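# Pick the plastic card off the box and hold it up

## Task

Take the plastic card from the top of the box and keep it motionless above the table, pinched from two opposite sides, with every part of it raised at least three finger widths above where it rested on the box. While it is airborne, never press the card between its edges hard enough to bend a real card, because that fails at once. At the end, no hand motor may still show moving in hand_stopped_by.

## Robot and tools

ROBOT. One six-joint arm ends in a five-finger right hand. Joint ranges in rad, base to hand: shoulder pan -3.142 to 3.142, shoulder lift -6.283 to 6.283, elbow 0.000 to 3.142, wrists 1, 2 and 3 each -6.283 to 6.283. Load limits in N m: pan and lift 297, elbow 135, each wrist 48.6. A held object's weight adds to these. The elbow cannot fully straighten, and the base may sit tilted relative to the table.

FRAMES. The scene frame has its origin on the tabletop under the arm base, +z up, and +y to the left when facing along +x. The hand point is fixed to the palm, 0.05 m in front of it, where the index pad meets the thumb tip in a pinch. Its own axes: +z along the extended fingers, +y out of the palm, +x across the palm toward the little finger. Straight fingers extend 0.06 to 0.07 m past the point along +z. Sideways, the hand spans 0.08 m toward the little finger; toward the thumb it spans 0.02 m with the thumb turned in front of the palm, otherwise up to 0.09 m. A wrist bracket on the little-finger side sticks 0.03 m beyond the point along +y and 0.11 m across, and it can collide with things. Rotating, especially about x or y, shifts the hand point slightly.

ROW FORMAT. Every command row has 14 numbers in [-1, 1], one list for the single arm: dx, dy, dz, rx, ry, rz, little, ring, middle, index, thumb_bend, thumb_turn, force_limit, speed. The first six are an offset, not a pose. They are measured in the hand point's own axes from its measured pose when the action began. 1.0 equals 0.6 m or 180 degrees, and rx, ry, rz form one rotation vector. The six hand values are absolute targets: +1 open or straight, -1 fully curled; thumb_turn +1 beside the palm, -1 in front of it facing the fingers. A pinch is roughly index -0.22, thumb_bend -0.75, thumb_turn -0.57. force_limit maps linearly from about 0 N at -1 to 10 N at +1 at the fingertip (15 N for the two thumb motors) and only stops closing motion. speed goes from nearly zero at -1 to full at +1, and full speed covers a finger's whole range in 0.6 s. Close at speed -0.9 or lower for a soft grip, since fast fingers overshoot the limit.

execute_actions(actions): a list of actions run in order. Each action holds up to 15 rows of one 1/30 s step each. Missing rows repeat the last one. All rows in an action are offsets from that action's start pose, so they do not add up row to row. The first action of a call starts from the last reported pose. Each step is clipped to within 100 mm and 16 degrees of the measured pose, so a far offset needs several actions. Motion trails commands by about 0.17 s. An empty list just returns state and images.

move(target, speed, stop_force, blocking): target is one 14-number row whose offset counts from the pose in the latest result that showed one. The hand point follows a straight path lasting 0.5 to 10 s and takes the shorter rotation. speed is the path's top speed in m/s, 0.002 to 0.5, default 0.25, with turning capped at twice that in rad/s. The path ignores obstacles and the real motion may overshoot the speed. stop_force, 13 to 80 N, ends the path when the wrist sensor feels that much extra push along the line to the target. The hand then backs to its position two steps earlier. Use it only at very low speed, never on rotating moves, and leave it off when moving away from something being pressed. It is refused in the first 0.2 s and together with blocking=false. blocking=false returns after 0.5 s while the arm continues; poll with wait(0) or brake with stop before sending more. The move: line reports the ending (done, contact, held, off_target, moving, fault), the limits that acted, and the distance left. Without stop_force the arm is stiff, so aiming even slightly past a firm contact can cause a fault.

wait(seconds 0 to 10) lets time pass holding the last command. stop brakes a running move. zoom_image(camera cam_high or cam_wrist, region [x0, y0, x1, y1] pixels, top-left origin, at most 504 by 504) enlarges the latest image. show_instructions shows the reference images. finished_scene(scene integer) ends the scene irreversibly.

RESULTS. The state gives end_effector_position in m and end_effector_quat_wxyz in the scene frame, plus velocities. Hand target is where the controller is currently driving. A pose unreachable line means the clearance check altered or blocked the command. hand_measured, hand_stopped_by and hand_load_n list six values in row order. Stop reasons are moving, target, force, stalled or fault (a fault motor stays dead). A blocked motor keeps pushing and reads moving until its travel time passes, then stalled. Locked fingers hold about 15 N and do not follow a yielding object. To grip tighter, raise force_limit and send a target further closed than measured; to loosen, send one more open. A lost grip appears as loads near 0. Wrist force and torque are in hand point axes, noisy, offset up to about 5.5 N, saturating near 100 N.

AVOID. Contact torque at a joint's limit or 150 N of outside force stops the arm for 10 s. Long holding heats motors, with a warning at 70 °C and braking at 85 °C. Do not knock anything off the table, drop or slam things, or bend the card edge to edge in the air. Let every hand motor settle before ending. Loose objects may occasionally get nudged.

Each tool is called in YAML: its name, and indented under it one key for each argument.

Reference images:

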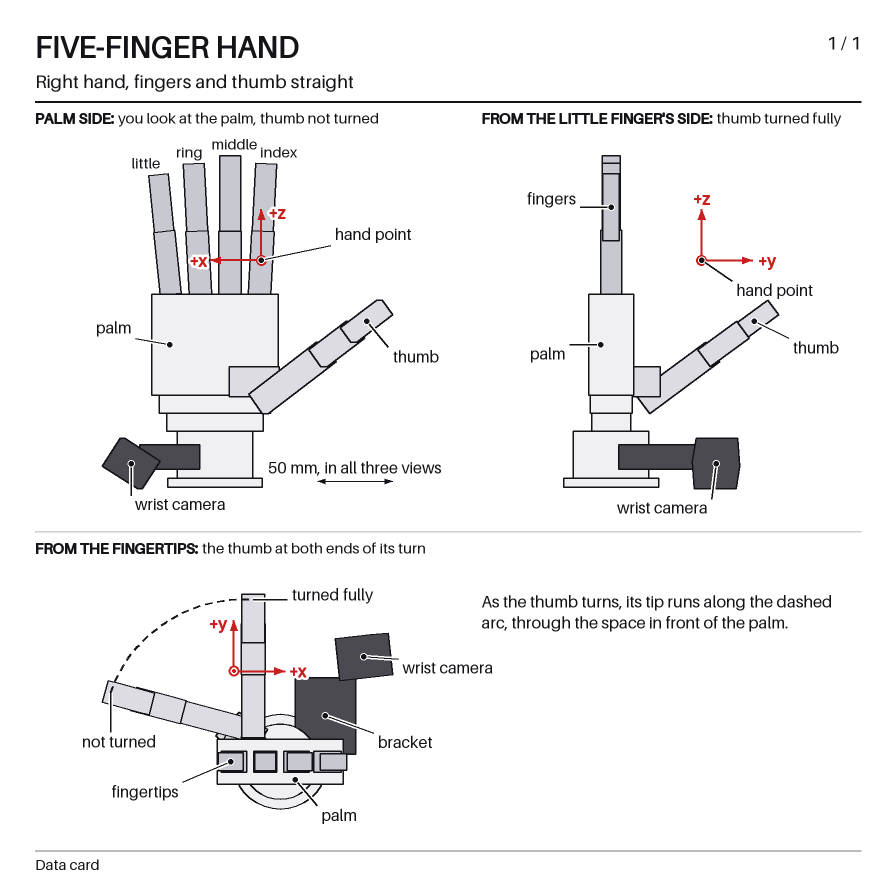

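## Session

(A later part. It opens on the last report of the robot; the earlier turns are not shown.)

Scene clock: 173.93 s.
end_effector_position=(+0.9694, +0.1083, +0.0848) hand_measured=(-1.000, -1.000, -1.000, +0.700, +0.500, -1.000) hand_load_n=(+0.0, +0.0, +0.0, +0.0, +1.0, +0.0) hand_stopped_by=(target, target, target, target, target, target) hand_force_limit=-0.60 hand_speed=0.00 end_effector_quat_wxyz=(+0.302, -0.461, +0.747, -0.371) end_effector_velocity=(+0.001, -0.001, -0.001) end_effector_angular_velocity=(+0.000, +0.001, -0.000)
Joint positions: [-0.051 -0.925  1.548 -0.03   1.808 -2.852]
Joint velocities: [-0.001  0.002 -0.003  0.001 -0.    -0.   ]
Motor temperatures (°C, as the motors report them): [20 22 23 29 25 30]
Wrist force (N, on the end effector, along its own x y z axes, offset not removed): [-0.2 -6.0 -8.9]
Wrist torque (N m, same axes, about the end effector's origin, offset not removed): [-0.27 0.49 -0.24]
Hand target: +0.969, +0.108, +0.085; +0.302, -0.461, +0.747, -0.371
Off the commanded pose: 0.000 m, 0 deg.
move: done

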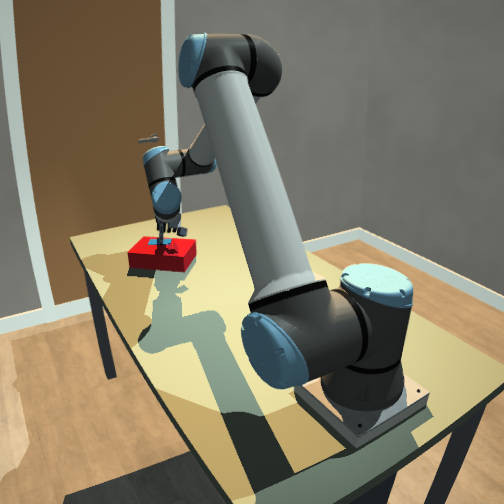

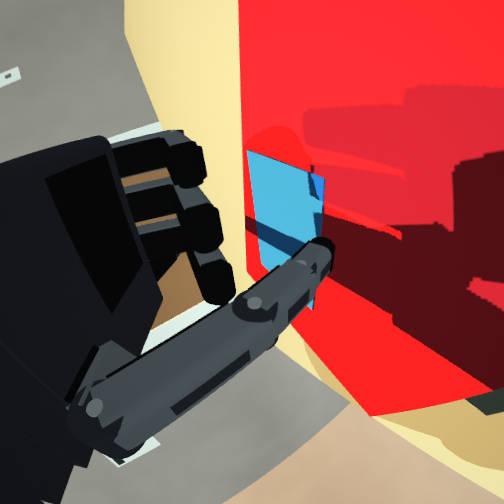

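move:
  target: [0,-0.03,-0.02,0,0,0,-1,-1,0.7,0.7,0.9,-1,-0.4,0]
  speed: 0.03

move:
  target: [0,0.015,0.04,0,0,0,-1,-1,0.2,0.7,0.9,-1,-0.4,0]
  speed: 0.02

move:
  target: [0,0.082,0.057,0,0,0,-1,-1,0.2,0.7,0.9,-1,-0.4,0]
  speed: 0.006
  stop_force: 13

move:
  target: [0,-0.001,-0.001,0,0,0,-1,-1,-0.6,0.7,0.9,-1,-0.4,-0.8]
  speed: 0.006

zoom_image:
  camera: "cam_high"
  region: [120,190,280,310]

Scene clock: 177.40 s.
end_effector_position=(+0.9682, +0.1063, +0.1062) hand_measured=(-1.000, -1.000, +0.700, +0.700, +0.900, -1.000) hand_load_n=(+0.0, +0.0, +0.0, +0.0, +0.0, +0.0) hand_stopped_by=(target, target, target, target, target, target) hand_force_limit=-0.40 hand_speed=0.00 end_effector_quat_wxyz=(+0.302, -0.461, +0.747, -0.371) end_effector_velocity=(-0.000, +0.000, +0.000) end_effector_angular_velocity=(-0.000, -0.000, +0.000)
Joint positions: [-0.054 -0.947  1.542 -0.001  1.806 -2.854]
Joint velocities: [ 0. -0.  0. -0.  0. -0.]
Motor temperatures (°C, as the motors report them): [20 22 23 29 25 30]
Wrist force (N, on the end effector, along its own x y z axes, offset not removed): [0.5 -4.0 -4.2]
Wrist torque (N m, same axes, about the end effector's origin, offset not removed): [-0.20 0.39 -0.43]
Hand target: +0.968, +0.106, +0.106; +0.302, -0.461, +0.747, -0.371
Off the commanded pose: 0.000 m, 0 deg.
move: done

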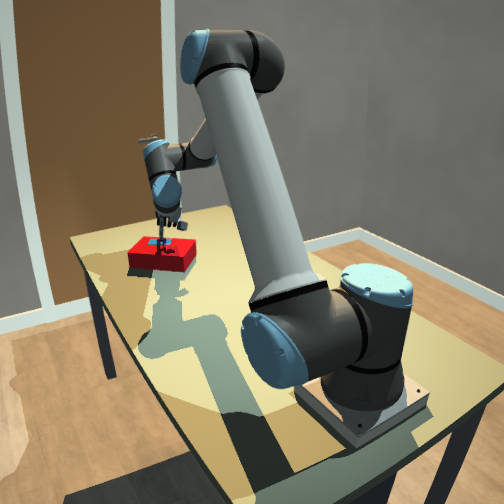

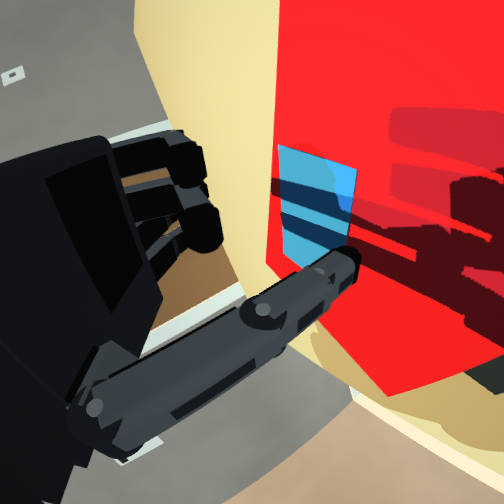

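Scene clock: 178.93 s.
end_effector_position=(+0.9830, +0.1024, +0.0860) hand_measured=(-1.000, -1.000, +0.200, +0.700, +0.904, -1.000) hand_load_n=(+0.0, +0.0, +0.0, +0.0, +6.5, -1.5) hand_stopped_by=(target, target, target, target, target, target) hand_force_limit=-0.40 hand_speed=0.00 end_effector_quat_wxyz=(+0.302, -0.461, +0.747, -0.371) end_effector_velocity=(+0.001, -0.001, -0.002) end_effector_angular_velocity=(-0.000, +0.000, -0.000)
Joint positions: [-0.058 -0.909  1.517 -0.016  1.803 -2.856]
Joint velocities: [-0.001  0.003 -0.002 -0.001 -0.    -0.   ]
Motor temperatures (°C, as the motors report them): [20 22 23 29 25 30]
Wrist force (N, on the end effector, along its own x y z axes, offset not removed): [-0.5 -18.2 -24.1]
Wrist torque (N m, same axes, about the end effector's origin, offset not removed): [-1.32 0.89 -0.52]
Hand target: +0.983, +0.102, +0.086; +0.302, -0.461, +0.747, -0.371
Off the commanded pose: 0.000 m, 0 deg.
move: done

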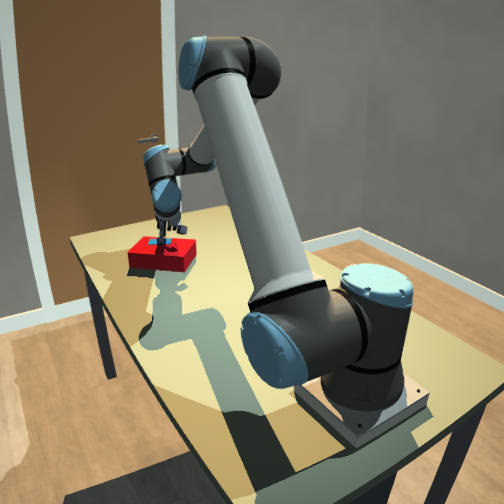

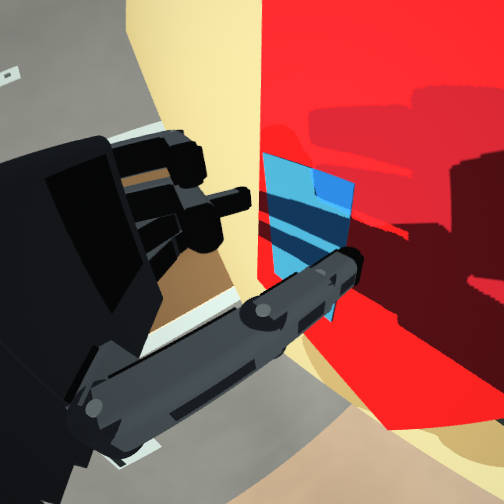

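Scene clock: 179.43 s.
end_effector_position=(+0.9832, +0.1024, +0.0856) hand_measured=(-1.000, -1.000, +0.200, +0.700, +0.904, -1.000) hand_load_n=(+0.0, +0.0, +0.0, +0.0, +8.5, -2.0) hand_stopped_by=(target, target, target, target, target, target) hand_force_limit=-0.40 hand_speed=0.00 end_effector_quat_wxyz=(+0.302, -0.461, +0.747, -0.371) end_effector_velocity=(-0.001, -0.000, -0.001) end_effector_angular_velocity=(+0.000, +0.003, -0.000)
Joint positions: [-0.058 -0.908  1.517 -0.016  1.803 -2.856]
Joint velocities: [-0.     0.001 -0.     0.002 -0.    -0.   ]
Motor temperatures (°C, as the motors report them): [20 22 23 29 25 30]
Wrist force (N, on the end effector, along its own x y z axes, offset not removed): [0.9 -27.5 -30.6]
Wrist torque (N m, same axes, about the end effector's origin, offset not removed): [-2.14 0.65 -0.50]
Hand target: +0.983, +0.102, +0.086; +0.302, -0.461, +0.747, -0.371
Off the commanded pose: 0.060 m, 0 deg.
move: contact

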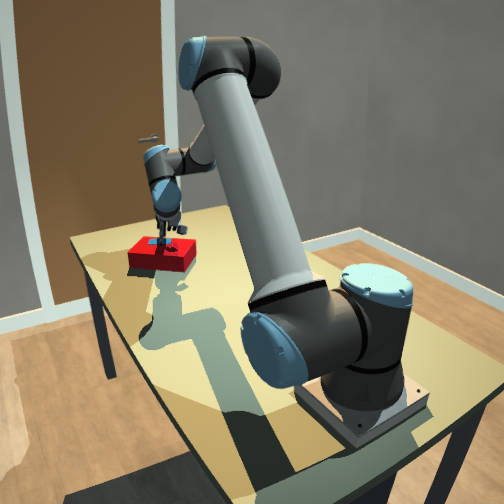

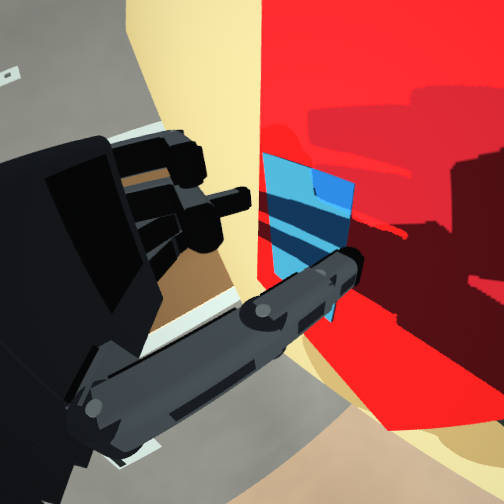

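Scene clock: 180.13 s.
end_effector_position=(+0.9830, +0.1024, +0.0864) hand_measured=(-1.000, -1.000, +0.058, +0.700, +0.904, -1.000) hand_load_n=(+0.0, +0.0, +3.0, +0.0, +7.0, -1.5) hand_stopped_by=(target, target, force, target, target, target) hand_force_limit=-0.40 hand_speed=-0.80 end_effector_quat_wxyz=(+0.302, -0.461, +0.747, -0.371) end_effector_velocity=(-0.000, +0.000, +0.001) end_effector_angular_velocity=(-0.000, -0.001, +0.000)
Joint positions: [-0.058 -0.909  1.517 -0.016  1.803 -2.856]
Joint velocities: [ 0.    -0.002  0.001 -0.     0.    -0.   ]
Motor temperatures (°C, as the motors report them): [20 22 23 29 25 30]
Wrist force (N, on the end effector, along its own x y z axes, offset not removed): [2.7 -16.3 -17.2]
Wrist torque (N m, same axes, about the end effector's origin, offset not removed): [-1.04 0.34 -0.32]
Hand target: +0.983, +0.102, +0.086; +0.302, -0.461, +0.747, -0.371
Off the commanded pose: 0.000 m, 0 deg.
move: done

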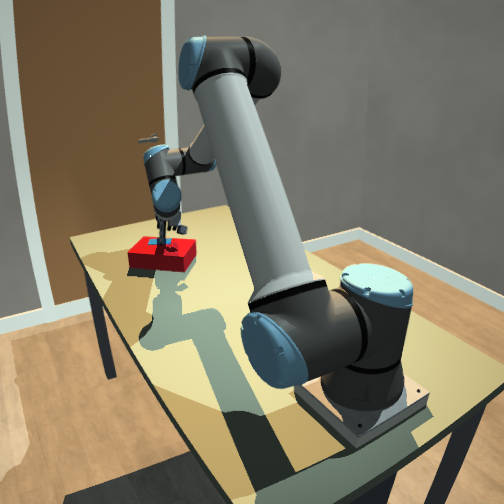

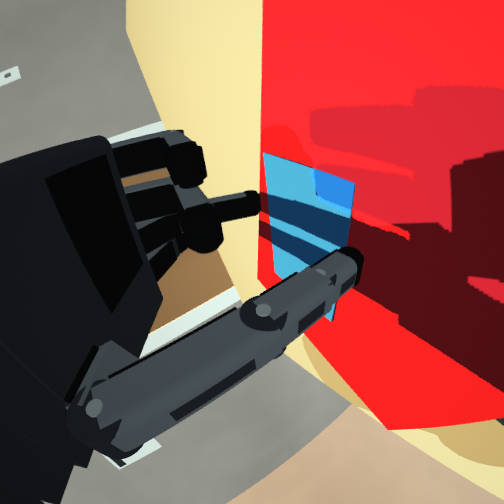

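Region (120, 190, 280, 310) of cam_high's 504x504 image, scaled by 3.150, with more detail than that image has; it fills the top 378 rows of this view, and the rest is white.

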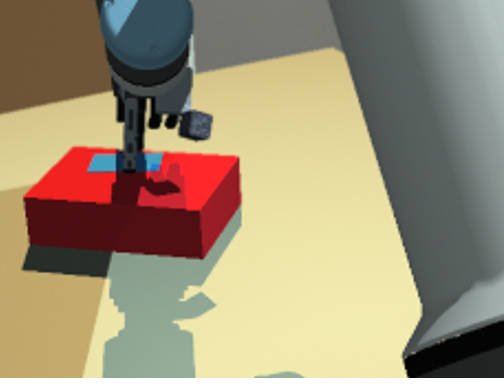

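move:
  target: [0,0,0,0,0,0,-1,-1,0.058,0.7,0.4,-1,0.6,-0.8]

zoom_image:
  camera: "cam_high"
  region: [120,190,280,310]

Scene clock: 183.47 s.
end_effector_position=(+0.9830, +0.1024, +0.0864) hand_measured=(-1.000, -1.000, +0.058, +0.700, +0.400, -1.000) hand_load_n=(+0.0, +0.0, +2.0, +0.0, +0.0, +0.0) hand_stopped_by=(target, target, target, target, target, target) hand_force_limit=0.60 hand_speed=-0.80 end_effector_quat_wxyz=(+0.302, -0.461, +0.747, -0.371) end_effector_velocity=(+0.000, +0.001, +0.001) end_effector_angular_velocity=(+0.000, -0.001, +0.001)
Joint positions: [-0.058 -0.909  1.517 -0.016  1.803 -2.856]
Joint velocities: [ 0.    -0.001 -0.001  0.    -0.     0.   ]
Motor temperatures (°C, as the motors report them): [20 22 23 29 25 30]
Wrist force (N, on the end effector, along its own x y z axes, offset not removed): [-0.8 -8.4 -6.2]
Wrist torque (N m, same axes, about the end effector's origin, offset not removed): [0.37 0.66 -0.43]
Hand target: +0.983, +0.102, +0.086; +0.302, -0.461, +0.747, -0.371
Off the commanded pose: 0.000 m, 0 deg.
move: done

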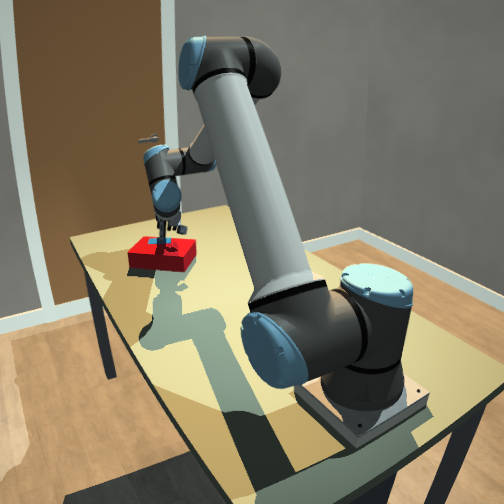

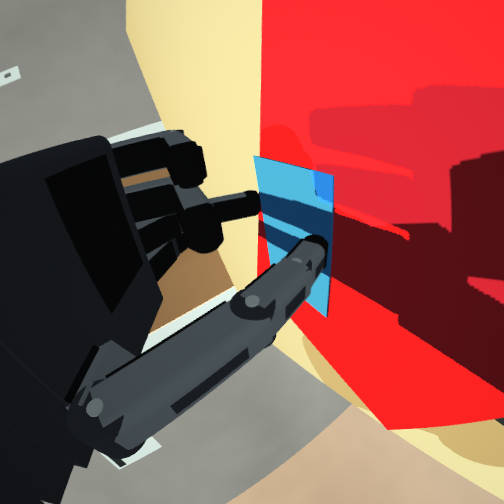

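Region (120, 190, 280, 310) of cam_high's 504x504 image, scaled by 3.150, with more detail than that image has; it fills the top 378 rows of this view, and the rest is white.

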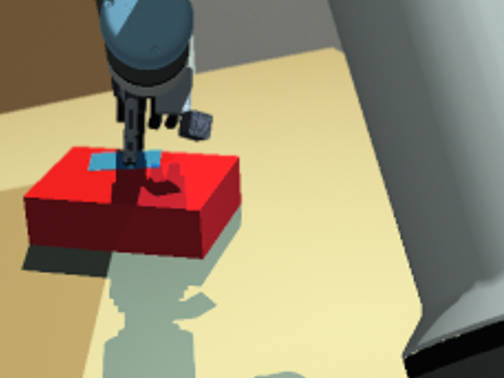

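move:
  target: [0,-0.025,-0.017,0.07,0,0,-1,-1,0.5,0.7,0.9,-1,-0.4,0]
  speed: 0.03

move:
  target: [0,0.094,0.034,0,0,0,-1,-1,0.5,0.7,0.9,-1,-0.4,0]
  speed: 0.006
  stop_force: 16

move:
  target: [0,0,0,0,0,0,-1,-1,-0.7,0.7,0.9,-1,-0.4,-0.8]

zoom_image:
  camera: "cam_high"
  region: [120,190,280,310]

Scene clock: 188.57 s.
end_effector_position=(+0.9819, +0.1007, +0.1045) hand_measured=(-1.000, -1.000, +0.500, +0.700, +0.900, -1.000) hand_load_n=(+0.0, +0.0, +0.0, +0.0, +0.0, +0.0) hand_stopped_by=(target, target, target, target, target, target) hand_force_limit=-0.40 hand_speed=0.00 end_effector_quat_wxyz=(+0.351, -0.425, +0.702, -0.450) end_effector_velocity=(-0.000, +0.000, +0.000) end_effector_angular_velocity=(-0.004, -0.008, -0.001)
Joint positions: [-0.037 -0.965  1.651 -0.311  1.878 -2.904]
Joint velocities: [ 0.001 -0.001  0.005 -0.013  0.003 -0.002]
Motor temperatures (°C, as the motors report them): [20 22 23 29 25 30]
Wrist force (N, on the end effector, along its own x y z axes, offset not removed): [-0.4 -0.5 -3.0]
Wrist torque (N m, same axes, about the end effector's origin, offset not removed): [0.26 0.59 -0.23]
Hand target: +0.982, +0.101, +0.105; +0.351, -0.425, +0.702, -0.451
Off the commanded pose: 0.000 m, 0 deg.
move: done

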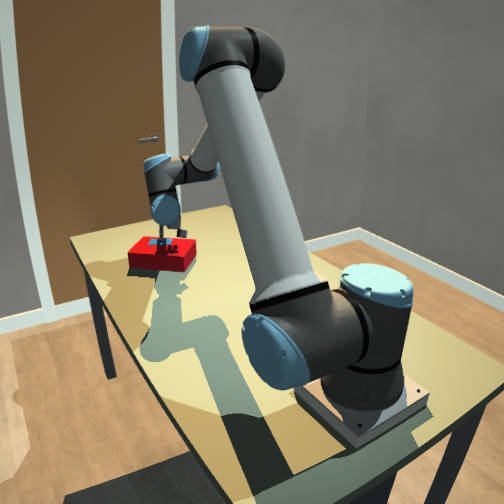

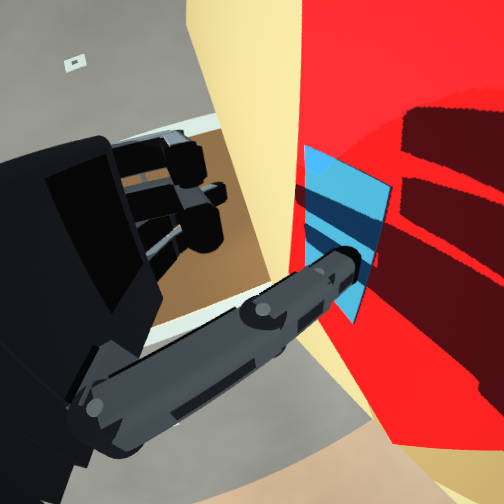

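Scene clock: 190.10 s.
end_effector_position=(+0.9822, +0.1015, +0.0975) hand_measured=(-1.000, -1.000, +0.500, +0.700, +0.898, -1.000) hand_load_n=(+0.0, +0.0, +0.0, +0.0, -2.0, -1.5) hand_stopped_by=(target, target, target, target, target, target) hand_force_limit=-0.40 hand_speed=0.00 end_effector_quat_wxyz=(+0.351, -0.425, +0.702, -0.451) end_effector_velocity=(-0.001, -0.001, +0.001) end_effector_angular_velocity=(+0.000, +0.002, -0.001)
Joint positions: [-0.036 -0.957  1.653 -0.321  1.879 -2.904]
Joint velocities: [-0.001 -0.002  0.001  0.003  0.     0.   ]
Motor temperatures (°C, as the motors report them): [20 22 23 29 25 30]
Wrist force (N, on the end effector, along its own x y z axes, offset not removed): [-1.3 -18.0 -14.7]
Wrist torque (N m, same axes, about the end effector's origin, offset not removed): [-0.80 0.80 -0.43]
Hand target: +0.982, +0.101, +0.098; +0.351, -0.425, +0.702, -0.451
Off the commanded pose: 0.053 m, 0 deg.
move: contact

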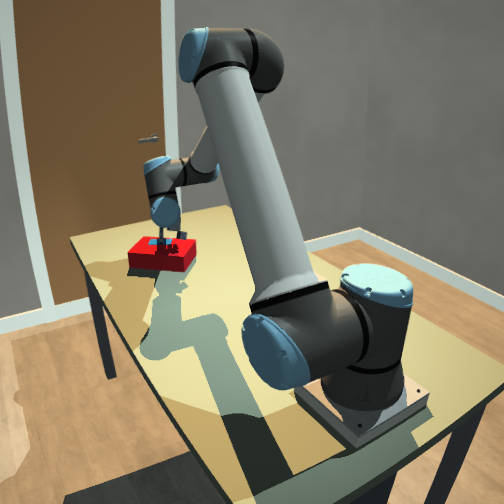

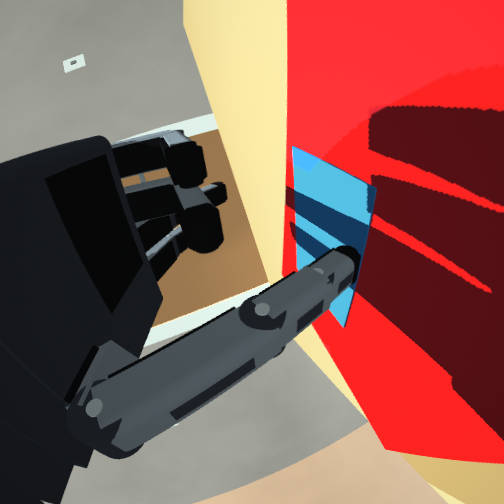

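Scene clock: 193.97 s.
end_effector_position=(+0.9822, +0.1015, +0.0975) hand_measured=(-1.000, -1.000, -0.700, +0.700, +0.898, -1.000) hand_load_n=(+0.0, +0.0, +0.0, +0.0, -2.0, -1.5) hand_stopped_by=(target, target, target, target, target, target) hand_force_limit=-0.40 hand_speed=-0.80 end_effector_quat_wxyz=(+0.351, -0.425, +0.702, -0.451) end_effector_velocity=(+0.000, +0.000, +0.001) end_effector_angular_velocity=(-0.000, -0.001, -0.000)
Joint positions: [-0.036 -0.957  1.653 -0.321  1.879 -2.904]
Joint velocities: [ 0.    -0.001 -0.001 -0.     0.     0.   ]
Motor temperatures (°C, as the motors report them): [20 22 23 29 25 30]
Wrist force (N, on the end effector, along its own x y z axes, offset not removed): [-1.0 -17.3 -15.8]
Wrist torque (N m, same axes, about the end effector's origin, offset not removed): [-0.46 0.80 -0.49]
Hand target: +0.982, +0.102, +0.098; +0.351, -0.425, +0.702, -0.451
Off the commanded pose: 0.000 m, 0 deg.
move: done

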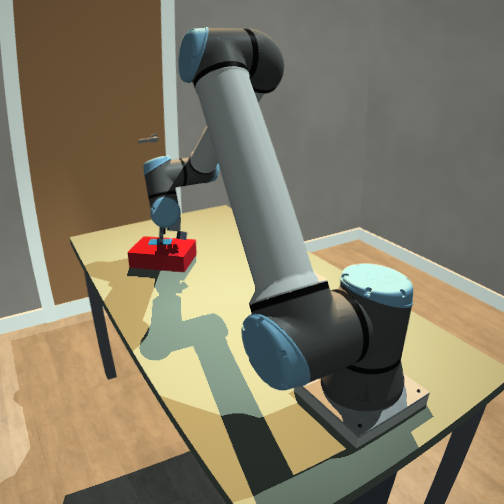

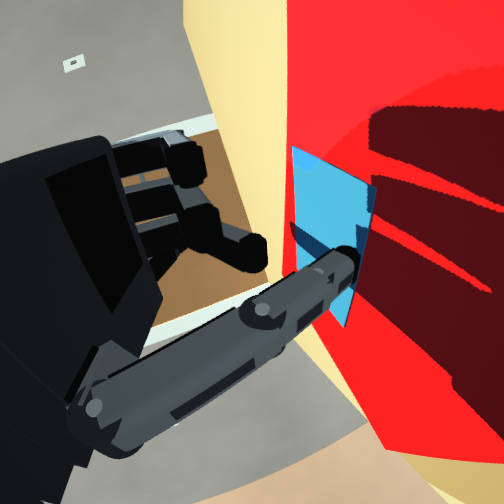

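Region (120, 190, 280, 310) of cam_high's 504x504 image, scaled by 3.150, with more detail than that image has; it fills the top 378 rows of this view, and the rest is white.

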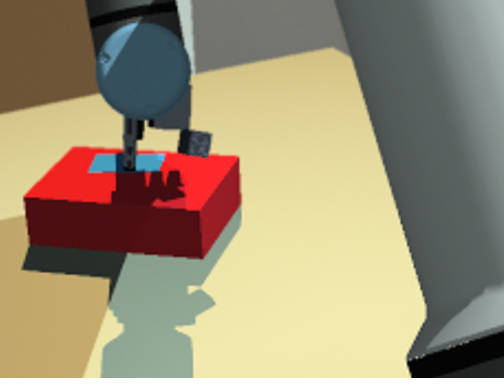

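move:
  target: [0,-0.03,-0.011,-0.167,0,0,-1,-1,-1,0.6,1,-1,-0.4,0]
  speed: 0.03

move:
  target: [0,0.064,0.077,0,0,0,-1,-1,-1,0.6,1,-1,-0.4,0]
  speed: 0.008
  stop_force: 14

zoom_image:
  camera: "cam_high"
  region: [120,190,280,310]

Scene clock: 204.10 s.
end_effector_position=(+0.9816, +0.0995, +0.1162) hand_measured=(-1.000, -1.000, -1.000, +0.600, +1.000, -1.000) hand_load_n=(+0.0, +0.0, +0.0, +0.0, +0.0, +0.0) hand_stopped_by=(target, target, target, target, target, target) hand_force_limit=-0.40 hand_speed=0.00 end_effector_quat_wxyz=(+0.229, -0.501, +0.795, -0.254) end_effector_velocity=(+0.001, -0.001, +0.001) end_effector_angular_velocity=(+0.003, +0.008, +0.001)
Joint positions: [-0.095 -0.839  1.282  0.441  1.685 -2.831]
Joint velocities: [-0.001  0.004 -0.009  0.013 -0.003  0.   ]
Motor temperatures (°C, as the motors report them): [20 22 23 29 25 30]
Wrist force (N, on the end effector, along its own x y z axes, offset not removed): [0.1 -1.9 -1.9]
Wrist torque (N m, same axes, about the end effector's origin, offset not removed): [-0.09 0.44 -0.29]
Hand target: +0.982, +0.099, +0.116; +0.229, -0.501, +0.795, -0.253
Off the commanded pose: 0.000 m, 0 deg.
move: done

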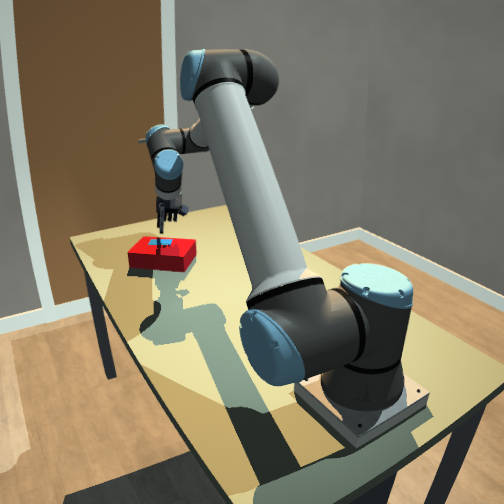

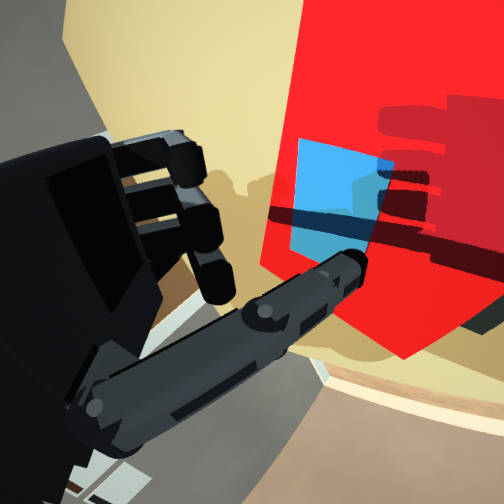

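Scene clock: 210.30 s.
end_effector_position=(+0.9834, +0.1043, +0.0699) hand_measured=(-1.000, -1.000, -1.000, +0.600, +1.000, -1.000) hand_load_n=(+0.0, +0.0, +0.0, +0.0, +0.5, -1.0) hand_stopped_by=(target, target, target, target, target, target) hand_force_limit=-0.40 hand_speed=0.00 end_effector_quat_wxyz=(+0.229, -0.501, +0.795, -0.254) end_effector_velocity=(-0.001, +0.000, +0.003) end_effector_angular_velocity=(-0.000, +0.000, +0.000)
Joint positions: [-0.089 -0.8    1.301  0.383  1.689 -2.826]
Joint velocities: [ 0.    -0.003  0.     0.003  0.     0.   ]
Motor temperatures (°C, as the motors report them): [20 22 23 29 25 30]
Wrist force (N, on the end effector, along its own x y z axes, offset not removed): [2.0 -13.4 -20.4]
Wrist torque (N m, same axes, about the end effector's origin, offset not removed): [-0.57 0.46 -0.33]
Hand target: +0.983, +0.104, +0.070; +0.229, -0.501, +0.795, -0.254
Off the commanded pose: 0.013 m, 0 deg.
move: contact

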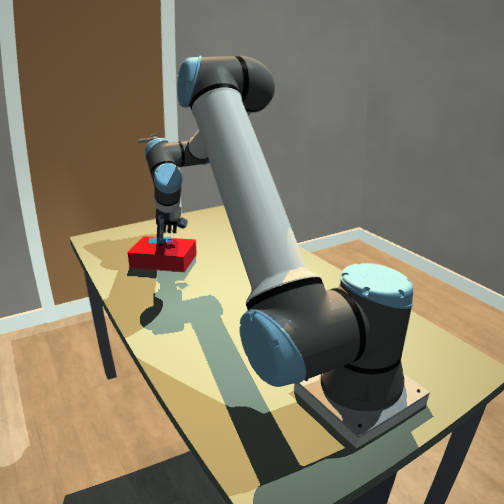

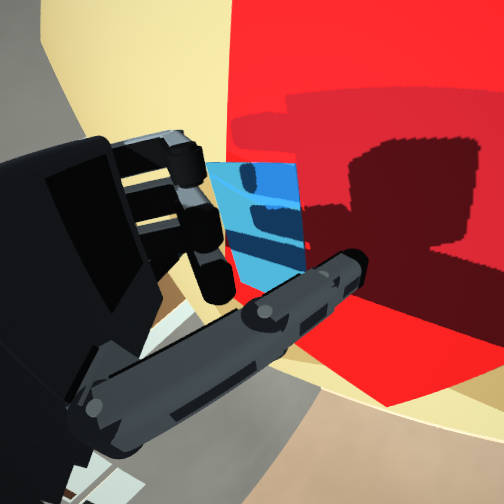

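Region (120, 190, 280, 310) of cam_high's 504x504 image, scaled by 3.150, with more detail than that image has; it fills the top 378 rows of this view, and the rest is white.

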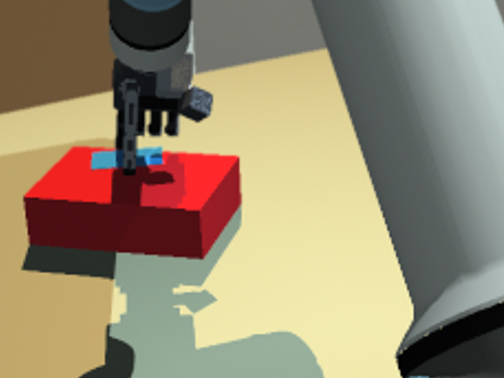

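move:
  target: [0,0,0,0,0,0,-1,-1,-1,-0.3,1,-1,-0.4,-0.85]

move:
  target: [0,0,0,0,0,0,-1,-1,-1,-0.3,0.5,-1,0.2,-0.85]

zoom_image:
  camera: "cam_high"
  region: [120,190,280,310]

Scene clock: 212.67 s.
end_effector_position=(+0.9834, +0.1043, +0.0699) hand_measured=(-1.000, -1.000, -1.000, +0.302, +1.000, -1.000) hand_load_n=(+0.0, +0.0, +0.0, +4.0, +0.5, -1.0) hand_stopped_by=(target, target, target, force, target, target) hand_force_limit=-0.40 hand_speed=-0.85 end_effector_quat_wxyz=(+0.229, -0.501, +0.795, -0.254) end_effector_velocity=(+0.000, -0.000, +0.000) end_effector_angular_velocity=(-0.000, -0.000, -0.000)
Joint positions: [-0.089 -0.8    1.301  0.383  1.689 -2.826]
Joint velocities: [-0. -0. -0.  0.  0. -0.]
Motor temperatures (°C, as the motors report them): [20 22 23 29 25 30]
Wrist force (N, on the end effector, along its own x y z axes, offset not removed): [0.1 -14.4 -12.2]
Wrist torque (N m, same axes, about the end effector's origin, offset not removed): [-0.80 0.65 -0.32]
Hand target: +0.983, +0.104, +0.070; +0.229, -0.501, +0.795, -0.254
Off the commanded pose: 0.000 m, 0 deg.
move: done

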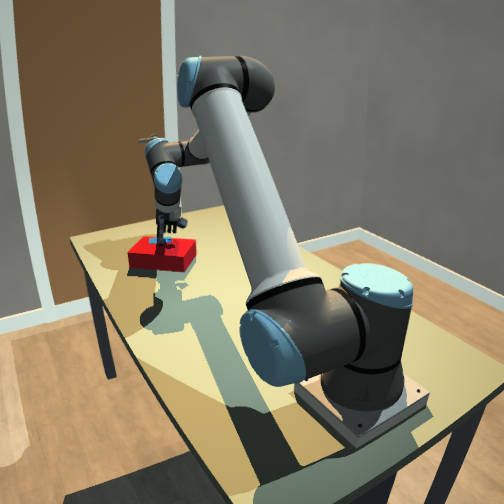

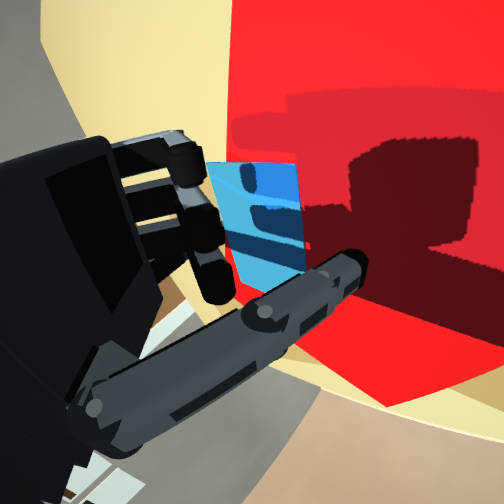

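Scene clock: 213.20 s.
end_effector_position=(+0.9834, +0.1043, +0.0699) hand_measured=(-1.000, -1.000, -1.000, +0.302, +0.962, -1.000) hand_load_n=(+0.0, +0.0, +0.0, +4.5, +8.5, -1.0) hand_stopped_by=(target, target, target, force, force, target) hand_force_limit=0.20 hand_speed=-0.85 end_effector_quat_wxyz=(+0.229, -0.501, +0.795, -0.254) end_effector_velocity=(-0.000, -0.001, -0.001) end_effector_angular_velocity=(-0.000, +0.001, -0.000)
Joint positions: [-0.089 -0.8    1.301  0.383  1.689 -2.826]
Joint velocities: [-0.001  0.     0.    -0.     0.    -0.   ]
Motor temperatures (°C, as the motors report them): [20 22 23 29 25 30]
Wrist force (N, on the end effector, along its own x y z axes, offset not removed): [-1.6 -13.2 -16.7]
Wrist torque (N m, same axes, about the end effector's origin, offset not removed): [-0.85 0.93 -0.57]
Hand target: +0.983, +0.104, +0.070; +0.229, -0.501, +0.795, -0.254
Off the commanded pose: 0.000 m, 0 deg.
move: done

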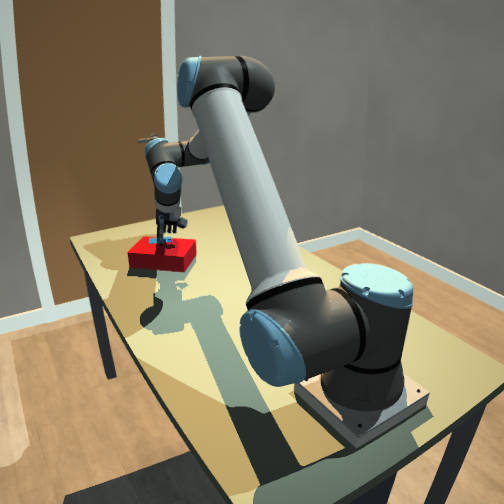

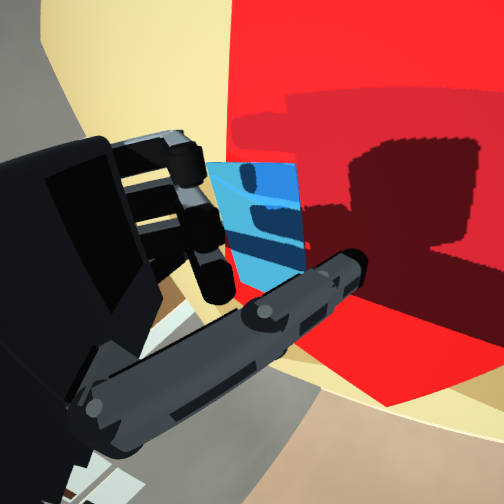

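Region (120, 190, 280, 310) of cam_high's 504x504 image, scaled by 3.150, with more detail than that image has; it fills the top 378 rows of this view, and the rest is white.

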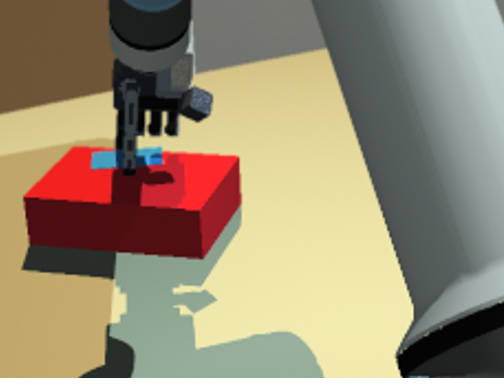

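move:
  target: [0,-0.043,-0.05,0,0,0,-1,-1,-1,0.5,1,-1,-0.2,0]
  speed: 0.03

move:
  target: [0.045,0,0,-0.1,0,0,-1,-1,-1,0.3,-0.75,-0.57,-0.2,0]
  speed: 0.05

zoom_image:
  camera: "cam_high"
  region: [120,190,280,310]

Scene clock: 215.93 s.
end_effector_position=(+0.9825, +0.1000, +0.1091) hand_measured=(-1.000, -1.000, -1.000, +0.500, +1.000, -1.000) hand_load_n=(+0.0, +0.0, +0.0, +0.0, +0.0, +0.0) hand_stopped_by=(target, target, target, target, target, target) hand_force_limit=-0.20 hand_speed=0.00 end_effector_quat_wxyz=(+0.229, -0.501, +0.795, -0.254) end_effector_velocity=(-0.000, -0.000, -0.000) end_effector_angular_velocity=(+0.000, +0.002, -0.000)
Joint positions: [-0.095 -0.833  1.283  0.433  1.686 -2.83 ]
Joint velocities: [-0.     0.001 -0.001  0.002  0.    -0.   ]
Motor temperatures (°C, as the motors report them): [20 22 23 29 25 30]
Wrist force (N, on the end effector, along its own x y z axes, offset not removed): [1.8 -3.0 -1.2]
Wrist torque (N m, same axes, about the end effector's origin, offset not removed): [-0.27 0.19 -0.19]
Hand target: +0.982, +0.100, +0.109; +0.229, -0.501, +0.795, -0.254
Off the commanded pose: 0.000 m, 0 deg.
move: done

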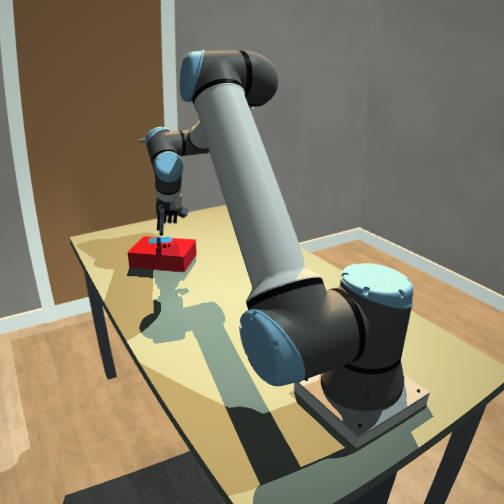

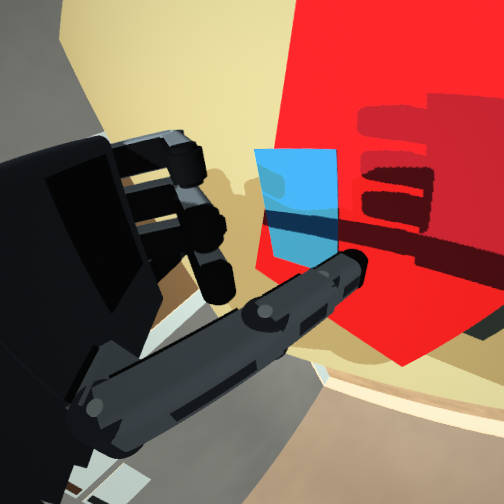

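Scene clock: 219.33 s.
end_effector_position=(+0.9719, +0.0753, +0.1059) hand_measured=(-1.000, -1.000, -1.000, +0.300, -0.750, -0.570) hand_load_n=(+0.0, +0.0, +0.0, +0.0, +0.0, +0.0) hand_stopped_by=(target, target, target, target, target, target) hand_force_limit=-0.20 hand_speed=0.00 end_effector_quat_wxyz=(+0.148, -0.531, +0.825, -0.127) end_effector_velocity=(-0.000, -0.001, -0.001) end_effector_angular_velocity=(+0.005, +0.011, +0.001)
Joint positions: [-0.154 -0.7    1.055  0.826  1.564 -2.865]
Joint velocities: [-0.002  0.007 -0.009  0.015 -0.004 -0.002]
Motor temperatures (°C, as the motors report them): [20 22 23 29 25 30]
Wrist force (N, on the end effector, along its own x y z axes, offset not removed): [1.7 -5.0 -3.8]
Wrist torque (N m, same axes, about the end effector's origin, offset not removed): [-0.25 0.26 -0.21]
Hand target: +0.972, +0.075, +0.106; +0.147, -0.531, +0.825, -0.127
Off the commanded pose: 0.000 m, 0 deg.
move: done

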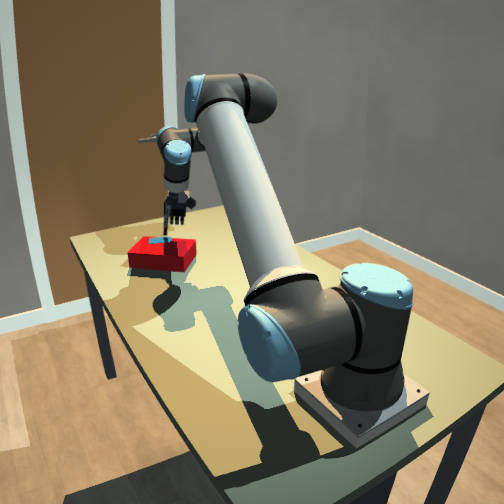

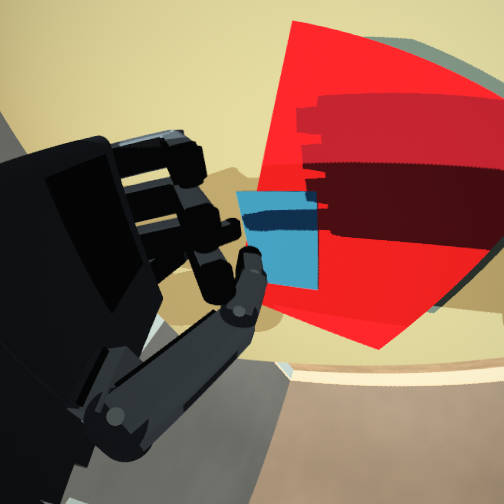

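Region (120, 190, 280, 310) of cam_high's 504x504 image, scaled by 3.150, with more detail than that image has; it fills the top 378 rows of this view, and the rest is white.

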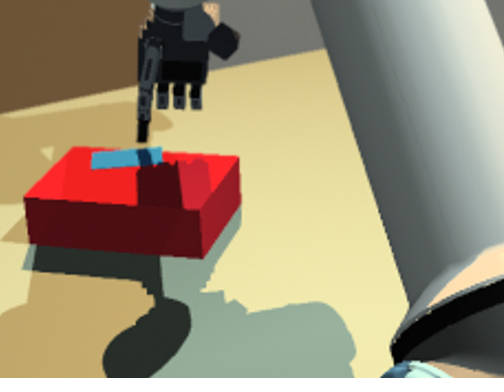

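move:
  target: [0,0.012,0.031,0,0,0,-1,-1,-1,0.3,-0.75,-0.57,-0.2,0]
  speed: 0.01
  stop_force: 13

zoom_image:
  camera: "cam_high"
  region: [120,190,280,310]

Scene clock: 222.30 s.
end_effector_position=(+0.9728, +0.0773, +0.0862) hand_measured=(-1.000, -1.000, -1.000, +0.300, -0.750, -0.570) hand_load_n=(+0.0, +0.0, +0.0, +0.5, -0.5, +0.0) hand_stopped_by=(target, target, target, target, target, target) hand_force_limit=-0.20 hand_speed=0.00 end_effector_quat_wxyz=(+0.148, -0.531, +0.825, -0.127) end_effector_velocity=(-0.000, -0.000, -0.003) end_effector_angular_velocity=(+0.000, +0.002, -0.000)
Joint positions: [-0.151 -0.685  1.063  0.803  1.565 -2.863]
Joint velocities: [-0.     0.002  0.001 -0.002 -0.     0.   ]
Motor temperatures (°C, as the motors report them): [20 22 23 29 25 30]
Wrist force (N, on the end effector, along its own x y z axes, offset not removed): [1.4 -5.0 -2.6]
Wrist torque (N m, same axes, about the end effector's origin, offset not removed): [-0.06 0.35 -0.22]
Hand target: +0.973, +0.077, +0.086; +0.148, -0.531, +0.825, -0.127
Off the commanded pose: 0.000 m, 0 deg.
move: done

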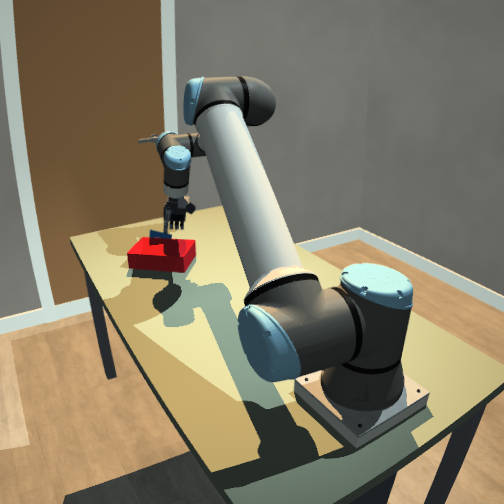

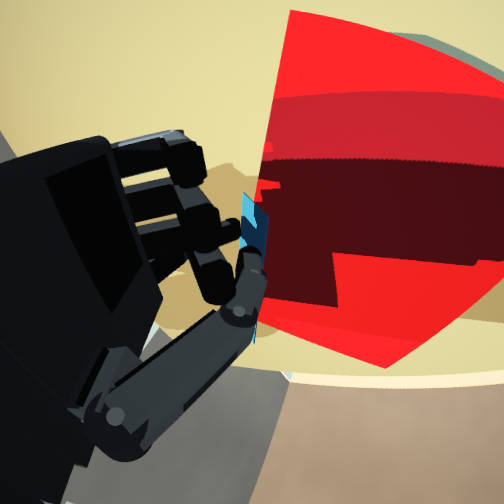

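Region (120, 190, 280, 310) of cam_high's 504x504 image, scaled by 3.150, with more detail than that image has; it fills the top 378 rows of this view, and the rest is white.

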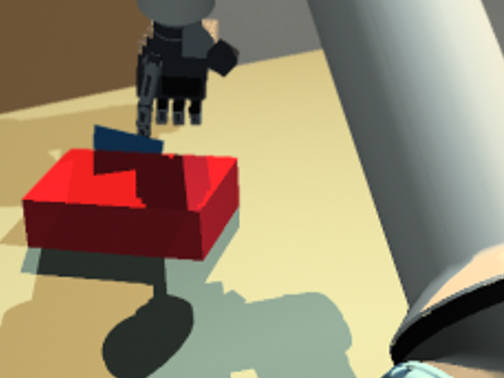

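move:
  target: [0,0,0,0,0,0,-1,-1,-1,-0.4,-0.75,-0.57,-0.2,-0.7]

move:
  target: [0,-0.05,-0.125,0,0,0,-1,-1,-1,-0.4,-0.75,-0.57,-0.2,-0.7]
  speed: 0.06

zoom_image:
  camera: "cam_high"
  region: [100,150,300,300]

Scene clock: 224.20 s.
end_effector_position=(+0.9728, +0.0773, +0.0862) hand_measured=(-1.000, -1.000, -1.000, -0.230, -0.750, -0.570) hand_load_n=(+0.0, +0.0, +0.0, +5.5, +0.5, +0.0) hand_stopped_by=(target, target, target, force, target, target) hand_force_limit=-0.20 hand_speed=-0.70 end_effector_quat_wxyz=(+0.148, -0.531, +0.825, -0.127) end_effector_velocity=(+0.001, -0.001, +0.001) end_effector_angular_velocity=(-0.000, -0.002, -0.001)
Joint positions: [-0.151 -0.685  1.063  0.803  1.565 -2.863]
Joint velocities: [-0.001 -0.001 -0.001 -0.    -0.     0.   ]
Motor temperatures (°C, as the motors report them): [20 22 23 29 25 30]
Wrist force (N, on the end effector, along its own x y z axes, offset not removed): [1.6 -3.6 -3.7]
Wrist torque (N m, same axes, about the end effector's origin, offset not removed): [-0.19 0.27 -0.22]
Hand target: +0.973, +0.077, +0.086; +0.148, -0.531, +0.825, -0.127
Off the commanded pose: 0.000 m, 0 deg.
move: done

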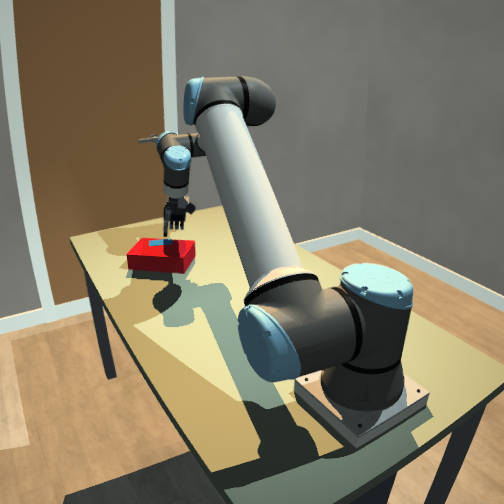

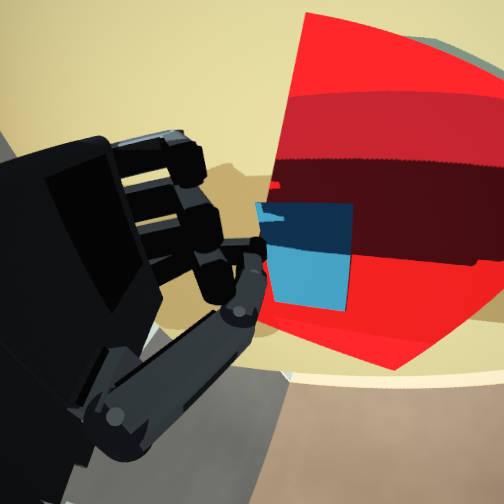

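Scene clock: 225.93 s.
end_effector_position=(+0.9698, +0.0691, +0.1663) hand_measured=(-1.000, -1.000, -1.000, -0.230, -0.750, -0.570) hand_load_n=(+0.0, +0.0, +0.0, +5.5, +0.5, +0.0) hand_stopped_by=(target, target, target, force, target, target) hand_force_limit=-0.20 hand_speed=-0.70 end_effector_quat_wxyz=(+0.148, -0.531, +0.825, -0.127) end_effector_velocity=(-0.000, -0.000, +0.000) end_effector_angular_velocity=(+0.001, +0.002, -0.000)
Joint positions: [-0.161 -0.74   1.017  0.904  1.562 -2.872]
Joint velocities: [-0.001  0.    -0.001  0.003 -0.    -0.   ]
Motor temperatures (°C, as the motors report them): [20 22 23 29 25 30]
Wrist force (N, on the end effector, along its own x y z axes, offset not removed): [-1.3 -0.6 -5.3]
Wrist torque (N m, same axes, about the end effector's origin, offset not removed): [0.39 0.78 -0.32]
Hand target: +0.970, +0.069, +0.166; +0.148, -0.531, +0.825, -0.127
Off the commanded pose: 0.000 m, 0 deg.
move: done

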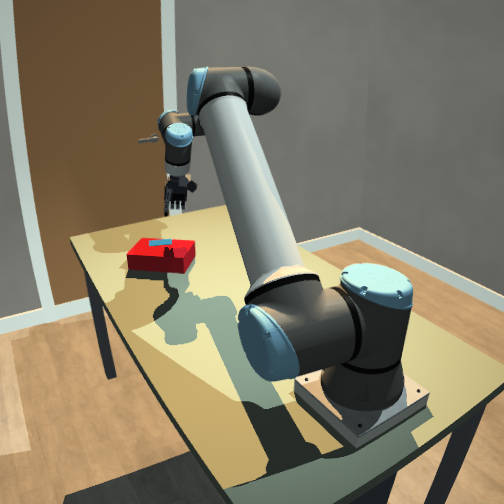

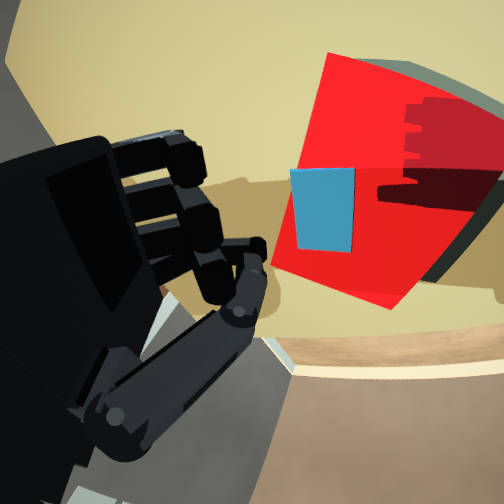

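Region (100, 150, 300, 300) of cam_high's 504x504 image, scaled by 2.520, with more detail than that image has; it fills the top 378 rows of this view, and the rest is white.

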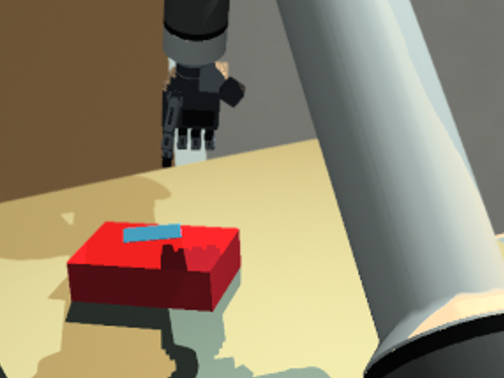

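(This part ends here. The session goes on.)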